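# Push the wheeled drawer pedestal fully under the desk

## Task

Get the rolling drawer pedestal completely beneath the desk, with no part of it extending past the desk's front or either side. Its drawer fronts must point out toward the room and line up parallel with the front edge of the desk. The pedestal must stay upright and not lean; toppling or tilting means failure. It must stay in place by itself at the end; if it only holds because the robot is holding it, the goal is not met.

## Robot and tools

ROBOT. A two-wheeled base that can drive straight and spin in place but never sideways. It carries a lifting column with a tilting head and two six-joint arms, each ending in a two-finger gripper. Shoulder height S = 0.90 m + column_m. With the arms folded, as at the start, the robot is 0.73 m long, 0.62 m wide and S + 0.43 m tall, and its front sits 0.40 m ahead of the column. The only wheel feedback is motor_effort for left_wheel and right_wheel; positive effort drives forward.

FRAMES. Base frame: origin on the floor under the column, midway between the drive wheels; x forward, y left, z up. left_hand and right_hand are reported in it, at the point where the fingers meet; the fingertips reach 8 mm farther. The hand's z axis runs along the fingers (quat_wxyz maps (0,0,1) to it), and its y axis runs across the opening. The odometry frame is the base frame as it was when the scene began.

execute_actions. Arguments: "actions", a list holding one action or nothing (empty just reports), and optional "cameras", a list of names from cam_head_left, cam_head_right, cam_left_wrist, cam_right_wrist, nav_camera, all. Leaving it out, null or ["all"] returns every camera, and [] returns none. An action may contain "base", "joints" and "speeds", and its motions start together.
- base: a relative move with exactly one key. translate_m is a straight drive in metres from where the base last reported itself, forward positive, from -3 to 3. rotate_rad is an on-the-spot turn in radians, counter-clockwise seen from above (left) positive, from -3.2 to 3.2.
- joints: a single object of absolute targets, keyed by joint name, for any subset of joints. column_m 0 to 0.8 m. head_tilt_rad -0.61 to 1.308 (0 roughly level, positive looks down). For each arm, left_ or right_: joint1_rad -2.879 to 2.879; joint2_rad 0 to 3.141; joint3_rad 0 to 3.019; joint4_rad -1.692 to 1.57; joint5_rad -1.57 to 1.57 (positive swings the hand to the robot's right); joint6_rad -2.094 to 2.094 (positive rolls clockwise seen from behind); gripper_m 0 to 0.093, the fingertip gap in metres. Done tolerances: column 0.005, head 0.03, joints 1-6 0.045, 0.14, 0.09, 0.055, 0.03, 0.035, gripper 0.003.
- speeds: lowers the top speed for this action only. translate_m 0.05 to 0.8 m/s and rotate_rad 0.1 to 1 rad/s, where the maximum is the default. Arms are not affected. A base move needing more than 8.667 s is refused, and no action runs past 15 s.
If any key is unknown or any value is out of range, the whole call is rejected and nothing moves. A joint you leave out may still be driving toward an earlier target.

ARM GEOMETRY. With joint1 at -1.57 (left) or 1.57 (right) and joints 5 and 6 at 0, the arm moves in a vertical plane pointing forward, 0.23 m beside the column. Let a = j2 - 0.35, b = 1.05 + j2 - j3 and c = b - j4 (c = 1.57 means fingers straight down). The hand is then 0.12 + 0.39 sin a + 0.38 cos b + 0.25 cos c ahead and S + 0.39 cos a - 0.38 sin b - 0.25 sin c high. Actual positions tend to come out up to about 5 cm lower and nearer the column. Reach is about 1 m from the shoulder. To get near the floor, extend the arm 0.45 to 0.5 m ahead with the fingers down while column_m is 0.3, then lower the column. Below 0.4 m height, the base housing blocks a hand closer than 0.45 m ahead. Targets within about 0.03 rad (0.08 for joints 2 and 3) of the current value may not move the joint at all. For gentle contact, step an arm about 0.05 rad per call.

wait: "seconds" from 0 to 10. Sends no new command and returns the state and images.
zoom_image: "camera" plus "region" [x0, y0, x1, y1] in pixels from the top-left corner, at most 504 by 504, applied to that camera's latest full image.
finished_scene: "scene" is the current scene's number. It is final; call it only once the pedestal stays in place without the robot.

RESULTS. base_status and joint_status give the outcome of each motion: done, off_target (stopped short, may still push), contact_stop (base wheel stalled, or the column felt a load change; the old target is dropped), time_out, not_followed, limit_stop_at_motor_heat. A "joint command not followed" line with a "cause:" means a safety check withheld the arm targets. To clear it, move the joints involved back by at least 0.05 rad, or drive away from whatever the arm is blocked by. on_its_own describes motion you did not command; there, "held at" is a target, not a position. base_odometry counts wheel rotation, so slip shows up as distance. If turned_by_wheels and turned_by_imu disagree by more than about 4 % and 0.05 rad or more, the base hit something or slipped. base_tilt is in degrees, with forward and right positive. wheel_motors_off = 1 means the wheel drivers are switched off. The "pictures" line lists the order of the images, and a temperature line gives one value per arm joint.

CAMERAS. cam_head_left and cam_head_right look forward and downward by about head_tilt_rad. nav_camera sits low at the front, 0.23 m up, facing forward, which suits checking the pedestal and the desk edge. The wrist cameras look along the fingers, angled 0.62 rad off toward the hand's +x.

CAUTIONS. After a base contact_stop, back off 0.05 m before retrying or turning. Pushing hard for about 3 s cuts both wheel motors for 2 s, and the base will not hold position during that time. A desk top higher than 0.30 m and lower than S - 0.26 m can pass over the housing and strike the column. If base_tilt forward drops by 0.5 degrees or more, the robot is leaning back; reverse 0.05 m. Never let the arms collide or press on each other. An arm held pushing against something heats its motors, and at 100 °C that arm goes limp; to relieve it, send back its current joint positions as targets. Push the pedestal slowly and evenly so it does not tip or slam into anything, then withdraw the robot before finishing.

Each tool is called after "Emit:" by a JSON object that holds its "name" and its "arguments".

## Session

Emit:
{"name": "execute_actions", "arguments": {"actions": [], "cameras": ["cam_head_left","nav_camera"]}}

Scene clock: 0.00 s.
Motor temperatures (°C, as the motors report them): left_arm=[20 18 19 21 20 18] | right_arm=[20 18 20 20 20 18]
base_odometry: x=+0.000 y=+0.000 heading=+0.000 (m, m, rad; odometry frame)
turned_by_wheels: +0.000 (rad since the last result)
turned_by_imu: +0.000 (rad since the last result)
base_tilt: forward=-0.1 right=-0.1 (deg)
base_status: not commanded
joint_positions: column_m=+0.555 head_tilt_rad=+0.865 left_joint1_rad=-1.581 left_joint2_rad=+0.877 left_joint3_rad=+0.413 left_joint4_rad=-0.967 left_joint5_rad=+0.040 left_joint6_rad=-0.053 left_gripper_m=+0.094 right_joint1_rad=+1.563 right_joint2_rad=+0.906 right_joint3_rad=+0.403 right_joint4_rad=-0.933 right_joint5_rad=-0.035 right_joint6_rad=+0.024 right_gripper_m=+0.095
joint_status: not commanded
wheel_motors_off: 0
motor_effort: left_wheel=+4 right_wheel=+3 (%)
left_hand: x=+0.1479 y=+0.2155 z=+1.2565 quat_wxyz=(+0.439, +0.028, -0.898, +0.009) (m; base frame)
right_hand: x=+0.1416 y=-0.2211 z=+1.2510 quat_wxyz=(+0.441, -0.021, -0.897, -0.008) (m; base frame)
pictures: cam_head_left, nav_camera
camera_calibration (this result's frames):
cam_head_left: T_world_to_cam=[[-0.00193606, -0.999364, 0.0356006, -0.0112678], [-0.692042, -0.0243596, -0.721446, 1.13265], [0.721854, -0.0260339, -0.691555, 0.959182], [0, 0, 0, 1]] pos_world=[0.0914262, 0.0413014, 1.48087]
Images, in order (width x height): cam_head_left 672x504, nav_camera 672x504.

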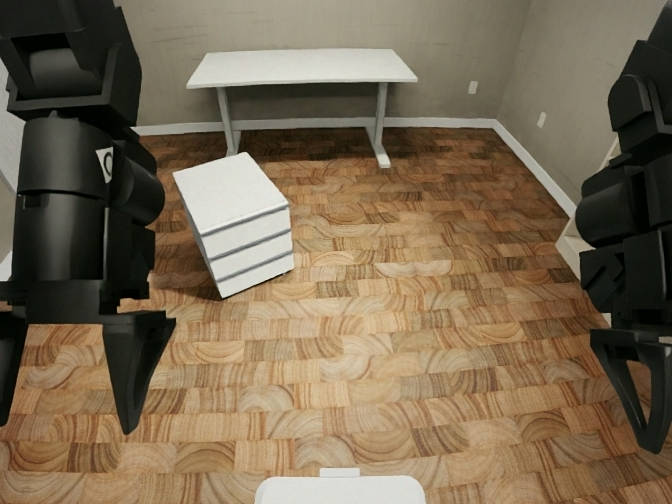

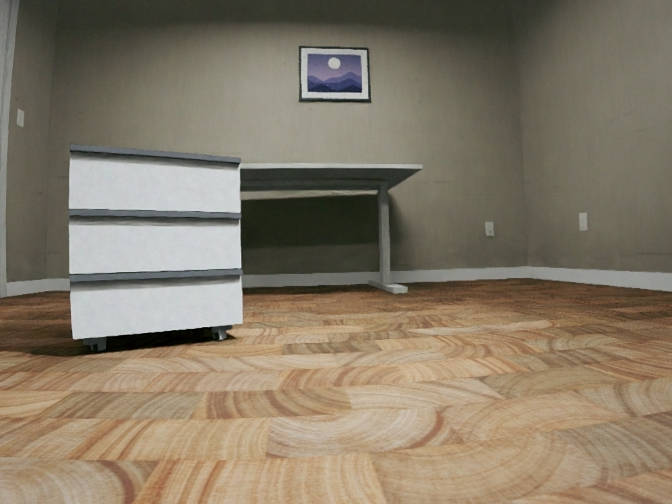

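Emit:
{"name": "execute_actions", "arguments": {"actions": [{"base":{"rotate_rad":0.68}}], "cameras": []}}

Emit:
{"name": "execute_actions", "arguments": {"actions": [{"base":{"translate_m":0.85}}], "cameras": []}}

Emit:
{"name": "execute_actions", "arguments": {"actions": [{"base":{"rotate_rad":-0.6}}], "cameras": ["cam_head_left"]}}

Emit:
{"name": "execute_actions", "arguments": {"actions": [{"base":{"translate_m":0.35},"speeds":{"translate_m":0.1}}], "cameras": ["cam_head_left"]}}

Scene clock: 5.97 s.
Motor temperatures (°C, as the motors report them): left_arm=[20 18 19 21 20 18] | right_arm=[20 18 20 20 20 18]
base_odometry: x=+0.000 y=+0.000 heading=+0.679 (m, m, rad; odometry frame)
turned_by_wheels: +0.679 (rad since the last result)
turned_by_imu: +0.685 (rad since the last result)
base_tilt: forward=-0.1 right=+0.0 (deg)
base_status: done
joint_positions: column_m=+0.555 head_tilt_rad=+0.865 left_joint1_rad=-1.581 left_joint2_rad=+0.877 left_joint3_rad=+0.413 left_joint4_rad=-0.967 left_joint5_rad=+0.040 left_joint6_rad=-0.053 left_gripper_m=+0.094 right_joint1_rad=+1.563 right_joint2_rad=+0.906 right_joint3_rad=+0.403 right_joint4_rad=-0.933 right_joint5_rad=-0.035 right_joint6_rad=+0.024 right_gripper_m=+0.095
joint_status: not commanded
wheel_motors_off: 0
motor_effort: left_wheel=-4(35) right_wheel=+7(30) (%)
left_hand: x=+0.1479 y=+0.2155 z=+1.2565 quat_wxyz=(+0.439, +0.028, -0.898, +0.009) (m; base frame)
right_hand: x=+0.1416 y=-0.2211 z=+1.2510 quat_wxyz=(+0.441, -0.021, -0.897, -0.008) (m; base frame)
pictures: none
No camera images: the call's "cameras" was empty. Leave "cameras" out to get every camera's image.

Scene clock: 9.03 s.
Motor temperatures (°C, as the motors report them): left_arm=[20 18 19 21 20 18] | right_arm=[20 18 20 20 20 18]
base_odometry: x=+0.661 y=+0.534 heading=+0.679 (m, m, rad; odometry frame)
turned_by_wheels: +0.000 (rad since the last result)
turned_by_imu: +0.000 (rad since the last result)
base_tilt: forward=+0.0 right=-0.1 (deg)
base_status: done
joint_positions: column_m=+0.555 head_tilt_rad=+0.865 left_joint1_rad=-1.581 left_joint2_rad=+0.878 left_joint3_rad=+0.416 left_joint4_rad=-0.967 left_joint5_rad=+0.040 left_joint6_rad=-0.053 left_gripper_m=+0.094 right_joint1_rad=+1.563 right_joint2_rad=+0.906 right_joint3_rad=+0.405 right_joint4_rad=-0.933 right_joint5_rad=-0.035 right_joint6_rad=+0.024 right_gripper_m=+0.095
joint_status: not commanded
wheel_motors_off: 0
motor_effort: left_wheel=+2(49) right_wheel=+0(70) (%)
left_hand: x=+0.1492 y=+0.2155 z=+1.2560 quat_wxyz=(+0.438, +0.028, -0.899, +0.009) (m; base frame)
right_hand: x=+0.1429 y=-0.2211 z=+1.2506 quat_wxyz=(+0.440, -0.021, -0.898, -0.008) (m; base frame)
pictures: none
No camera images: the call's "cameras" was empty. Leave "cameras" out to get every camera's image.

Scene clock: 11.17 s.
Motor temperatures (°C, as the motors report them): left_arm=[20 18 19 21 20 18] | right_arm=[20 18 20 20 20 18]
base_odometry: x=+0.661 y=+0.534 heading=+0.080 (m, m, rad; odometry frame)
turned_by_wheels: -0.599 (rad since the last result)
turned_by_imu: -0.601 (rad since the last result)
base_tilt: forward=+0.0 right=-0.1 (deg)
base_status: done
joint_positions: column_m=+0.555 head_tilt_rad=+0.865 left_joint1_rad=-1.581 left_joint2_rad=+0.878 left_joint3_rad=+0.416 left_joint4_rad=-0.967 left_joint5_rad=+0.040 left_joint6_rad=-0.053 left_gripper_m=+0.094 right_joint1_rad=+1.563 right_joint2_rad=+0.906 right_joint3_rad=+0.405 right_joint4_rad=-0.933 right_joint5_rad=-0.035 right_joint6_rad=+0.024 right_gripper_m=+0.095
joint_status: not commanded
wheel_motors_off: 0
motor_effort: left_wheel=+5(34) right_wheel=-6(67) (%)
left_hand: x=+0.1492 y=+0.2155 z=+1.2560 quat_wxyz=(+0.438, +0.028, -0.899, +0.009) (m; base frame)
right_hand: x=+0.1429 y=-0.2211 z=+1.2506 quat_wxyz=(+0.440, -0.021, -0.898, -0.008) (m; base frame)
pictures: cam_head_left
camera_calibration (this result's frames):
cam_head_left: T_world_to_cam=[[-0.00193606, -0.999364, 0.0356006, -0.0112678], [-0.692042, -0.0243596, -0.721446, 1.13265], [0.721855, -0.0260339, -0.691555, 0.959182], [0, 0, 0, 1]] pos_world=[0.0914263, 0.0413014, 1.48087]
Images, in order (width x height): cam_head_left 672x504.

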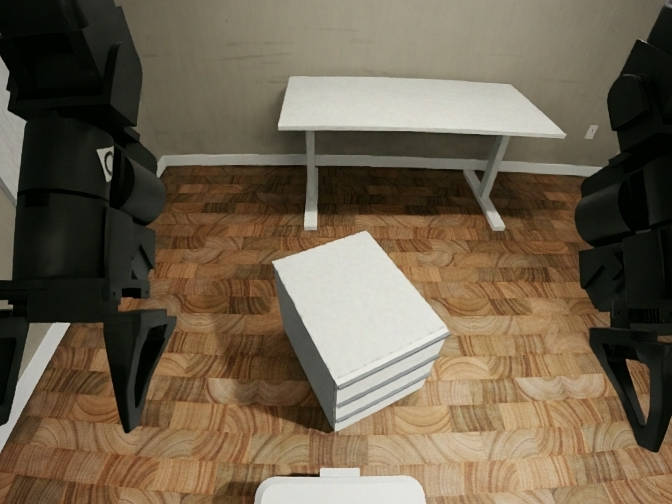

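Scene clock: 15.40 s.
Motor temperatures (°C, as the motors report them): left_arm=[20 18 19 21 20 18] | right_arm=[20 18 20 20 20 18]
base_odometry: x=+1.010 y=+0.561 heading=+0.079 (m, m, rad; odometry frame)
turned_by_wheels: -0.001 (rad since the last result)
turned_by_imu: +0.000 (rad since the last result)
base_tilt: forward=+0.0 right=+0.0 (deg)
base_status: done
joint_positions: column_m=+0.555 head_tilt_rad=+0.865 left_joint1_rad=-1.581 left_joint2_rad=+0.875 left_joint3_rad=+0.414 left_joint4_rad=-0.967 left_joint5_rad=+0.040 left_joint6_rad=-0.053 left_gripper_m=+0.094 right_joint1_rad=+1.563 right_joint2_rad=+0.905 right_joint3_rad=+0.403 right_joint4_rad=-0.933 right_joint5_rad=-0.035 right_joint6_rad=+0.024 right_gripper_m=+0.095
joint_status: not commanded
wheel_motors_off: 0
motor_effort: left_wheel=-2(55) right_wheel=+2(70) (%)
left_hand: x=+0.1486 y=+0.2155 z=+1.2564 quat_wxyz=(+0.437, +0.028, -0.899, +0.009) (m; base frame)
right_hand: x=+0.1422 y=-0.2211 z=+1.2510 quat_wxyz=(+0.440, -0.021, -0.898, -0.008) (m; base frame)
pictures: cam_head_left
camera_calibration (this result's frames):
cam_head_left: T_world_to_cam=[[-0.00193606, -0.999364, 0.0356006, -0.0112678], [-0.692042, -0.0243596, -0.721446, 1.13265], [0.721854, -0.0260339, -0.691555, 0.959182], [0, 0, 0, 1]] pos_world=[0.0914262, 0.0413014, 1.48087]
Images, in order (width x height): cam_head_left 672x504.

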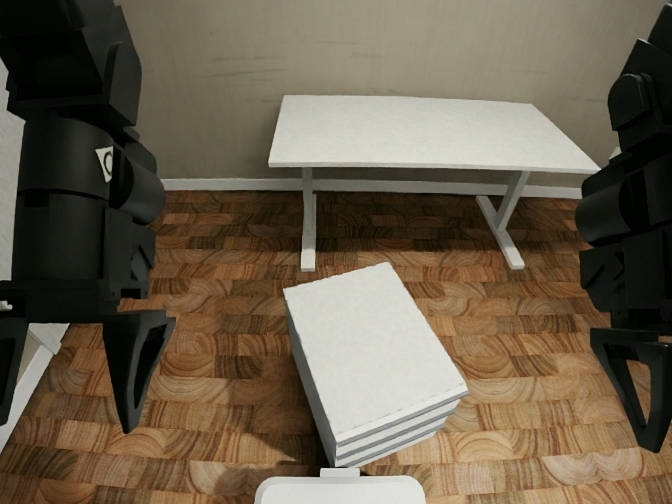

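Emit:
{"name": "execute_actions", "arguments": {"actions": [{"base":{"translate_m":0.3},"speeds":{"translate_m":0.12}}], "cameras": ["cam_head_left"]}}

Scene clock: 20.30 s.
Motor temperatures (°C, as the motors report them): left_arm=[20 18 19 21 20 18] | right_arm=[20 18 20 20 20 18]
base_odometry: x=+1.309 y=+0.585 heading=+0.079 (m, m, rad; odometry frame)
turned_by_wheels: +0.000 (rad since the last result)
turned_by_imu: +0.001 (rad since the last result)
base_tilt: forward=+0.0 right=+0.0 (deg)
base_status: done
joint_positions: column_m=+0.555 head_tilt_rad=+0.865 left_joint1_rad=-1.581 left_joint2_rad=+0.875 left_joint3_rad=+0.414 left_joint4_rad=-0.967 left_joint5_rad=+0.040 left_joint6_rad=-0.053 left_gripper_m=+0.094 right_joint1_rad=+1.563 right_joint2_rad=+0.905 right_joint3_rad=+0.403 right_joint4_rad=-0.933 right_joint5_rad=-0.035 right_joint6_rad=+0.024 right_gripper_m=+0.095
joint_status: not commanded
wheel_motors_off: 0
motor_effort: left_wheel=-1(46) right_wheel=+0(55) (%)
left_hand: x=+0.1488 y=+0.2155 z=+1.2564 quat_wxyz=(+0.437, +0.028, -0.899, +0.009) (m; base frame)
right_hand: x=+0.1422 y=-0.2211 z=+1.2510 quat_wxyz=(+0.440, -0.021, -0.898, -0.008) (m; base frame)
pictures: cam_head_left
camera_calibration (this result's frames):
cam_head_left: T_world_to_cam=[[-0.00193606, -0.999364, 0.0356006, -0.0112678], [-0.692042, -0.0243596, -0.721446, 1.13265], [0.721855, -0.0260339, -0.691555, 0.959182], [0, 0, 0, 1]] pos_world=[0.0914263, 0.0413014, 1.48087]
Images, in order (width x height): cam_head_left 672x504.

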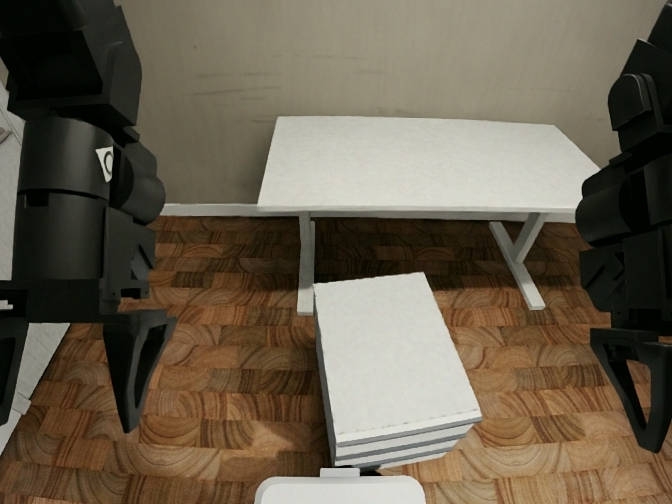

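Emit:
{"name": "execute_actions", "arguments": {"actions": [{"base":{"rotate_rad":-0.1}}], "cameras": []}}

Emit:
{"name": "execute_actions", "arguments": {"actions": [{"base":{"translate_m":0.3},"speeds":{"translate_m":0.12}}], "cameras": ["cam_head_left"]}}

Scene clock: 28.70 s.
Motor temperatures (°C, as the motors report them): left_arm=[20 19 19 21 20 18] | right_arm=[20 18 20 20 20 18]
base_odometry: x=+1.310 y=+0.585 heading=-0.019 (m, m, rad; odometry frame)
turned_by_wheels: -0.098 (rad since the last result)
turned_by_imu: -0.096 (rad since the last result)
base_tilt: forward=+0.0 right=-0.1 (deg)
base_status: done
joint_positions: column_m=+0.555 head_tilt_rad=+0.865 left_joint1_rad=-1.581 left_joint2_rad=+0.875 left_joint3_rad=+0.414 left_joint4_rad=-0.967 left_joint5_rad=+0.040 left_joint6_rad=-0.053 left_gripper_m=+0.094 right_joint1_rad=+1.563 right_joint2_rad=+0.905 right_joint3_rad=+0.403 right_joint4_rad=-0.933 right_joint5_rad=-0.035 right_joint6_rad=+0.024 right_gripper_m=+0.095
joint_status: not commanded
wheel_motors_off: 0
motor_effort: left_wheel=+2(56) right_wheel=+0(62) (%)
left_hand: x=+0.1488 y=+0.2155 z=+1.2564 quat_wxyz=(+0.437, +0.028, -0.899, +0.009) (m; base frame)
right_hand: x=+0.1422 y=-0.2211 z=+1.2510 quat_wxyz=(+0.440, -0.021, -0.898, -0.008) (m; base frame)
pictures: none
No camera images: the call's "cameras" was empty. Leave "cameras" out to get every camera's image.

Scene clock: 31.97 s.
Motor temperatures (°C, as the motors report them): left_arm=[20 19 19 21 20 18] | right_arm=[20 18 20 20 20 18]
base_odometry: x=+1.609 y=+0.579 heading=-0.020 (m, m, rad; odometry frame)
turned_by_wheels: -0.001 (rad since the last result)
turned_by_imu: +0.000 (rad since the last result)
base_tilt: forward=+0.0 right=-0.1 (deg)
base_status: done
joint_positions: column_m=+0.555 head_tilt_rad=+0.865 left_joint1_rad=-1.581 left_joint2_rad=+0.875 left_joint3_rad=+0.414 left_joint4_rad=-0.967 left_joint5_rad=+0.040 left_joint6_rad=-0.053 left_gripper_m=+0.094 right_joint1_rad=+1.563 right_joint2_rad=+0.905 right_joint3_rad=+0.403 right_joint4_rad=-0.933 right_joint5_rad=-0.035 right_joint6_rad=+0.024 right_gripper_m=+0.095
joint_status: not commanded
wheel_motors_off: 0
motor_effort: left_wheel=-1(57) right_wheel=+1(76) (%)
left_hand: x=+0.1488 y=+0.2155 z=+1.2564 quat_wxyz=(+0.437, +0.028, -0.899, +0.009) (m; base frame)
right_hand: x=+0.1422 y=-0.2211 z=+1.2510 quat_wxyz=(+0.440, -0.021, -0.898, -0.008) (m; base frame)
pictures: cam_head_left
camera_calibration (this result's frames):
cam_head_left: T_world_to_cam=[[-0.00193606, -0.999364, 0.0356006, -0.0112678], [-0.692042, -0.0243596, -0.721446, 1.13265], [0.721855, -0.0260339, -0.691555, 0.959182], [0, 0, 0, 1]] pos_world=[0.0914262, 0.0413014, 1.48087]
Images, in order (width x height): cam_head_left 672x504.

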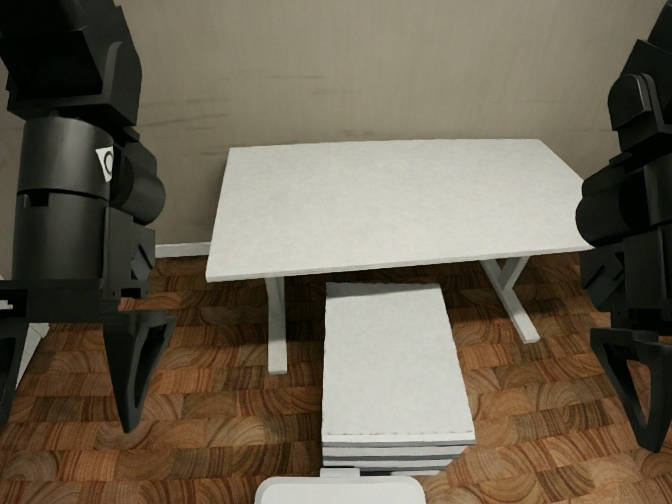

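Emit:
{"name": "execute_actions", "arguments": {"actions": [{"base":{"translate_m":-0.24}}], "cameras": []}}

Emit:
{"name": "execute_actions", "arguments": {"actions": [{"base":{"rotate_rad":-1.0}}], "cameras": []}}

Emit:
{"name": "execute_actions", "arguments": {"actions": [{"base":{"translate_m":0.265}}], "cameras": []}}

Emit:
{"name": "execute_actions", "arguments": {"actions": [{"base":{"rotate_rad":1.08}}], "cameras": []}}

Emit:
{"name": "execute_actions", "arguments": {"actions": [{"base":{"translate_m":0.32},"speeds":{"translate_m":0.1}}], "cameras": ["cam_head_left"]}}

Scene clock: 41.13 s.
Motor temperatures (°C, as the motors report them): left_arm=[20 19 19 21 20 18] | right_arm=[20 18 20 20 20 18]
base_odometry: x=+1.370 y=+0.584 heading=-0.019 (m, m, rad; odometry frame)
turned_by_wheels: +0.000 (rad since the last result)
turned_by_imu: +0.002 (rad since the last result)
base_tilt: forward=+0.1 right=-0.1 (deg)
base_status: done
joint_positions: column_m=+0.555 head_tilt_rad=+0.865 left_joint1_rad=-1.581 left_joint2_rad=+0.875 left_joint3_rad=+0.411 left_joint4_rad=-0.967 left_joint5_rad=+0.040 left_joint6_rad=-0.053 left_gripper_m=+0.094 right_joint1_rad=+1.563 right_joint2_rad=+0.904 right_joint3_rad=+0.399 right_joint4_rad=-0.933 right_joint5_rad=-0.035 right_joint6_rad=+0.024 right_gripper_m=+0.095
joint_status: not commanded
wheel_motors_off: 0
motor_effort: left_wheel=+0(30) right_wheel=-1(33) (%)
left_hand: x=+0.1473 y=+0.2156 z=+1.2569 quat_wxyz=(+0.438, +0.028, -0.898, +0.009) (m; base frame)
right_hand: x=+0.1400 y=-0.2211 z=+1.2518 quat_wxyz=(+0.442, -0.021, -0.897, -0.008) (m; base frame)
pictures: none
No camera images: the call's "cameras" was empty. Leave "cameras" out to get every camera's image.

Scene clock: 43.70 s.
Motor temperatures (°C, as the motors report them): left_arm=[20 19 19 21 20 18] | right_arm=[20 18 20 20 20 18]
base_odometry: x=+1.370 y=+0.584 heading=-1.018 (m, m, rad; odometry frame)
turned_by_wheels: -0.999 (rad since the last result)
turned_by_imu: -1.003 (rad since the last result)
base_tilt: forward=-0.1 right=+0.0 (deg)
base_status: done
joint_positions: column_m=+0.555 head_tilt_rad=+0.865 left_joint1_rad=-1.581 left_joint2_rad=+0.875 left_joint3_rad=+0.414 left_joint4_rad=-0.967 left_joint5_rad=+0.040 left_joint6_rad=-0.053 left_gripper_m=+0.094 right_joint1_rad=+1.563 right_joint2_rad=+0.904 right_joint3_rad=+0.399 right_joint4_rad=-0.933 right_joint5_rad=-0.035 right_joint6_rad=+0.024 right_gripper_m=+0.095
joint_status: not commanded
wheel_motors_off: 0
motor_effort: left_wheel=+5(42) right_wheel=-7(66) (%)
left_hand: x=+0.1489 y=+0.2155 z=+1.2564 quat_wxyz=(+0.437, +0.028, -0.899, +0.009) (m; base frame)
right_hand: x=+0.1400 y=-0.2211 z=+1.2518 quat_wxyz=(+0.442, -0.021, -0.897, -0.008) (m; base frame)
pictures: none
No camera images: the call's "cameras" was empty. Leave "cameras" out to get every camera's image.

Scene clock: 45.63 s.
Motor temperatures (°C, as the motors report them): left_arm=[20 19 19 21 20 18] | right_arm=[20 18 20 20 20 18]
base_odometry: x=+1.509 y=+0.358 heading=-1.019 (m, m, rad; odometry frame)
turned_by_wheels: -0.001 (rad since the last result)
turned_by_imu: -0.001 (rad since the last result)
base_tilt: forward=-0.1 right=+0.0 (deg)
base_status: done
joint_positions: column_m=+0.555 head_tilt_rad=+0.865 left_joint1_rad=-1.581 left_joint2_rad=+0.875 left_joint3_rad=+0.416 left_joint4_rad=-0.967 left_joint5_rad=+0.040 left_joint6_rad=-0.053 left_gripper_m=+0.094 right_joint1_rad=+1.563 right_joint2_rad=+0.904 right_joint3_rad=+0.404 right_joint4_rad=-0.933 right_joint5_rad=-0.035 right_joint6_rad=+0.024 right_gripper_m=+0.095
joint_status: not commanded
wheel_motors_off: 0
motor_effort: left_wheel=-1(54) right_wheel=+2(61) (%)
left_hand: x=+0.1497 y=+0.2155 z=+1.2561 quat_wxyz=(+0.437, +0.028, -0.899, +0.009) (m; base frame)
right_hand: x=+0.1426 y=-0.2211 z=+1.2508 quat_wxyz=(+0.439, -0.021, -0.898, -0.008) (m; base frame)
pictures: none
No camera images: the call's "cameras" was empty. Leave "cameras" out to get every camera's image.

Scene clock: 48.30 s.
Motor temperatures (°C, as the motors report them): left_arm=[20 19 19 21 20 18] | right_arm=[20 18 20 20 20 18]
base_odometry: x=+1.509 y=+0.358 heading=+0.060 (m, m, rad; odometry frame)
turned_by_wheels: +1.079 (rad since the last result)
turned_by_imu: +1.087 (rad since the last result)
base_tilt: forward=+0.0 right=+0.0 (deg)
base_status: done
joint_positions: column_m=+0.555 head_tilt_rad=+0.865 left_joint1_rad=-1.581 left_joint2_rad=+0.875 left_joint3_rad=+0.416 left_joint4_rad=-0.967 left_joint5_rad=+0.040 left_joint6_rad=-0.053 left_gripper_m=+0.094 right_joint1_rad=+1.563 right_joint2_rad=+0.904 right_joint3_rad=+0.404 right_joint4_rad=-0.933 right_joint5_rad=-0.035 right_joint6_rad=+0.024 right_gripper_m=+0.095
joint_status: not commanded
wheel_motors_off: 0
motor_effort: left_wheel=-5(51) right_wheel=+7(42) (%)
left_hand: x=+0.1497 y=+0.2155 z=+1.2561 quat_wxyz=(+0.437, +0.028, -0.899, +0.009) (m; base frame)
right_hand: x=+0.1426 y=-0.2211 z=+1.2508 quat_wxyz=(+0.439, -0.021, -0.898, -0.008) (m; base frame)
pictures: none
No camera images: the call's "cameras" was empty. Leave "cameras" out to get every camera's image.

Scene clock: 52.23 s.
Motor temperatures (°C, as the motors report them): left_arm=[20 19 19 21 20 18] | right_arm=[20 18 20 20 20 18]
base_odometry: x=+1.828 y=+0.378 heading=+0.061 (m, m, rad; odometry frame)
turned_by_wheels: +0.001 (rad since the last result)
turned_by_imu: +0.002 (rad since the last result)
base_tilt: forward=+0.0 right=-0.1 (deg)
base_status: done
joint_positions: column_m=+0.555 head_tilt_rad=+0.865 left_joint1_rad=-1.581 left_joint2_rad=+0.874 left_joint3_rad=+0.414 left_joint4_rad=-0.967 left_joint5_rad=+0.040 left_joint6_rad=-0.053 left_gripper_m=+0.094 right_joint1_rad=+1.563 right_joint2_rad=+0.904 right_joint3_rad=+0.403 right_joint4_rad=-0.933 right_joint5_rad=-0.035 right_joint6_rad=+0.024 right_gripper_m=+0.095
joint_status: not commanded
wheel_motors_off: 0
motor_effort: left_wheel=+1(51) right_wheel=+1(69) (%)
left_hand: x=+0.1488 y=+0.2155 z=+1.2564 quat_wxyz=(+0.437, +0.028, -0.899, +0.009) (m; base frame)
right_hand: x=+0.1424 y=-0.2211 z=+1.2510 quat_wxyz=(+0.439, -0.021, -0.898, -0.008) (m; base frame)
pictures: cam_head_left
camera_calibration (this result's frames):
cam_head_left: T_world_to_cam=[[-0.00193607, -0.999364, 0.0356006, -0.0112678], [-0.692042, -0.0243596, -0.721446, 1.13265], [0.721855, -0.0260339, -0.691555, 0.959182], [0, 0, 0, 1]] pos_world=[0.0914263, 0.0413014, 1.48087]
Images, in order (width x height): cam_head_left 672x504.

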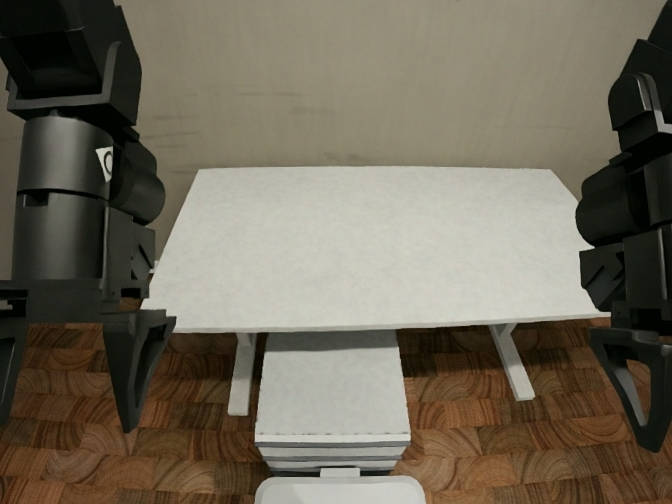

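Emit:
{"name": "execute_actions", "arguments": {"actions": [{"base":{"rotate_rad":0.05}}], "cameras": []}}

Emit:
{"name": "execute_actions", "arguments": {"actions": [{"base":{"translate_m":0.27},"speeds":{"translate_m":0.1}}], "cameras": ["cam_head_left"]}}

Emit:
{"name": "execute_actions", "arguments": {"actions": [{"base":{"translate_m":-0.2}}], "cameras": ["cam_head_left"]}}

Scene clock: 58.07 s.
Motor temperatures (°C, as the motors report them): left_arm=[20 19 19 21 20 18] | right_arm=[20 18 20 20 20 18]
base_odometry: x=+1.828 y=+0.378 heading=+0.108 (m, m, rad; odometry frame)
turned_by_wheels: +0.048 (rad since the last result)
turned_by_imu: +0.048 (rad since the last result)
base_tilt: forward=+0.0 right=-0.1 (deg)
base_status: done
joint_positions: column_m=+0.555 head_tilt_rad=+0.865 left_joint1_rad=-1.581 left_joint2_rad=+0.874 left_joint3_rad=+0.413 left_joint4_rad=-0.967 left_joint5_rad=+0.040 left_joint6_rad=-0.053 left_gripper_m=+0.094 right_joint1_rad=+1.563 right_joint2_rad=+0.904 right_joint3_rad=+0.403 right_joint4_rad=-0.933 right_joint5_rad=-0.035 right_joint6_rad=+0.024 right_gripper_m=+0.095
joint_status: not commanded
wheel_motors_off: 0
motor_effort: left_wheel=+0(47) right_wheel=+1(74) (%)
left_hand: x=+0.1486 y=+0.2155 z=+1.2565 quat_wxyz=(+0.437, +0.028, -0.899, +0.009) (m; base frame)
right_hand: x=+0.1424 y=-0.2211 z=+1.2510 quat_wxyz=(+0.439, -0.021, -0.898, -0.008) (m; base frame)
pictures: none
No camera images: the call's "cameras" was empty. Leave "cameras" out to get every camera's image.

Scene clock: 61.50 s.
Motor temperatures (°C, as the motors report them): left_arm=[20 19 19 21 20 18] | right_arm=[20 18 20 20 20 18]
base_odometry: x=+2.096 y=+0.407 heading=+0.109 (m, m, rad; odometry frame)
turned_by_wheels: +0.001 (rad since the last result)
turned_by_imu: +0.002 (rad since the last result)
base_tilt: forward=+0.0 right=+0.0 (deg)
base_status: done
joint_positions: column_m=+0.555 head_tilt_rad=+0.865 left_joint1_rad=-1.581 left_joint2_rad=+0.874 left_joint3_rad=+0.414 left_joint4_rad=-0.967 left_joint5_rad=+0.040 left_joint6_rad=-0.053 left_gripper_m=+0.094 right_joint1_rad=+1.563 right_joint2_rad=+0.904 right_joint3_rad=+0.403 right_joint4_rad=-0.933 right_joint5_rad=-0.035 right_joint6_rad=+0.024 right_gripper_m=+0.095
joint_status: not commanded
wheel_motors_off: 0
motor_effort: left_wheel=+0(62) right_wheel=+0(69) (%)
left_hand: x=+0.1488 y=+0.2155 z=+1.2564 quat_wxyz=(+0.437, +0.028, -0.899, +0.009) (m; base frame)
right_hand: x=+0.1424 y=-0.2211 z=+1.2510 quat_wxyz=(+0.439, -0.021, -0.898, -0.008) (m; base frame)
pictures: cam_head_left
camera_calibration (this result's frames):
cam_head_left: T_world_to_cam=[[-0.00193606, -0.999364, 0.0356006, -0.0112678], [-0.692042, -0.0243596, -0.721446, 1.13265], [0.721855, -0.0260339, -0.691555, 0.959182], [0, 0, 0, 1]] pos_world=[0.0914262, 0.0413014, 1.48087]
Images, in order (width x height): cam_head_left 672x504.

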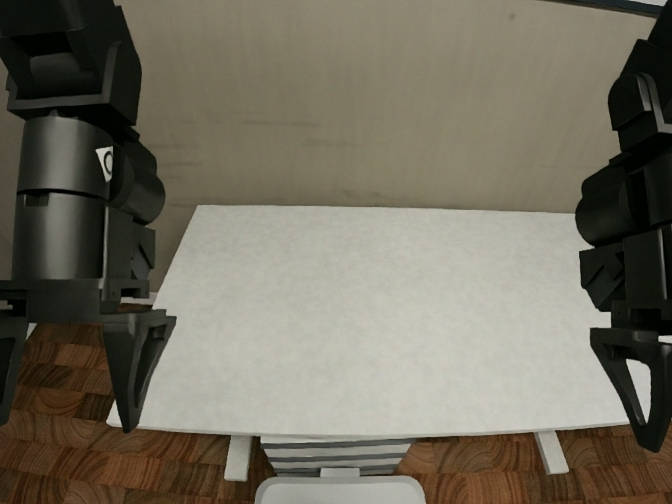

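Scene clock: 63.27 s.
Motor temperatures (°C, as the motors report them): left_arm=[20 19 19 21 20 18] | right_arm=[20 18 20 20 20 18]
base_odometry: x=+1.898 y=+0.385 heading=+0.110 (m, m, rad; odometry frame)
turned_by_wheels: +0.001 (rad since the last result)
turned_by_imu: +0.001 (rad since the last result)
base_tilt: forward=+0.0 right=-0.1 (deg)
base_status: done
joint_positions: column_m=+0.555 head_tilt_rad=+0.865 left_joint1_rad=-1.581 left_joint2_rad=+0.874 left_joint3_rad=+0.411 left_joint4_rad=-0.967 left_joint5_rad=+0.040 left_joint6_rad=-0.053 left_gripper_m=+0.094 right_joint1_rad=+1.563 right_joint2_rad=+0.903 right_joint3_rad=+0.400 right_joint4_rad=-0.933 right_joint5_rad=-0.035 right_joint6_rad=+0.024 right_gripper_m=+0.095
joint_status: not commanded
wheel_motors_off: 0
motor_effort: left_wheel=-1(37) right_wheel=-1(45) (%)
left_hand: x=+0.1475 y=+0.2156 z=+1.2569 quat_wxyz=(+0.438, +0.028, -0.899, +0.009) (m; base frame)
right_hand: x=+0.1409 y=-0.2211 z=+1.2516 quat_wxyz=(+0.441, -0.021, -0.897, -0.008) (m; base frame)
pictures: cam_head_left
camera_calibration (this result's frames):
cam_head_left: T_world_to_cam=[[-0.00193607, -0.999364, 0.0356006, -0.0112678], [-0.692042, -0.0243596, -0.721446, 1.13265], [0.721855, -0.0260339, -0.691555, 0.959182], [0, 0, 0, 1]] pos_world=[0.0914263, 0.0413014, 1.48087]
Images, in order (width x height): cam_head_left 672x504.

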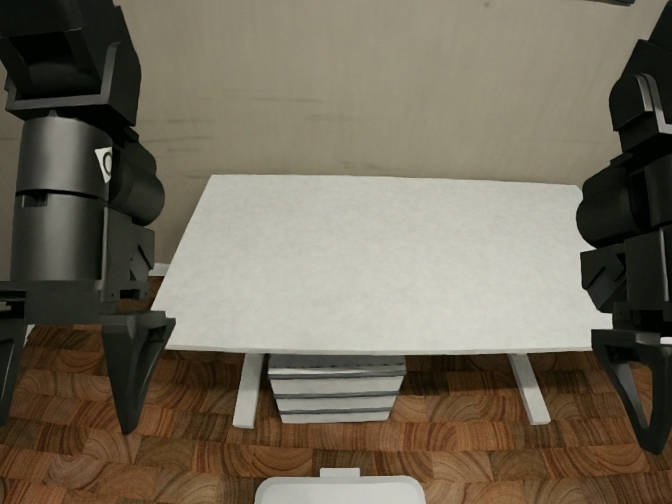

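Emit:
{"name": "finished_scene", "arguments": {"scene": 2}}

The scene is finished: the task was done.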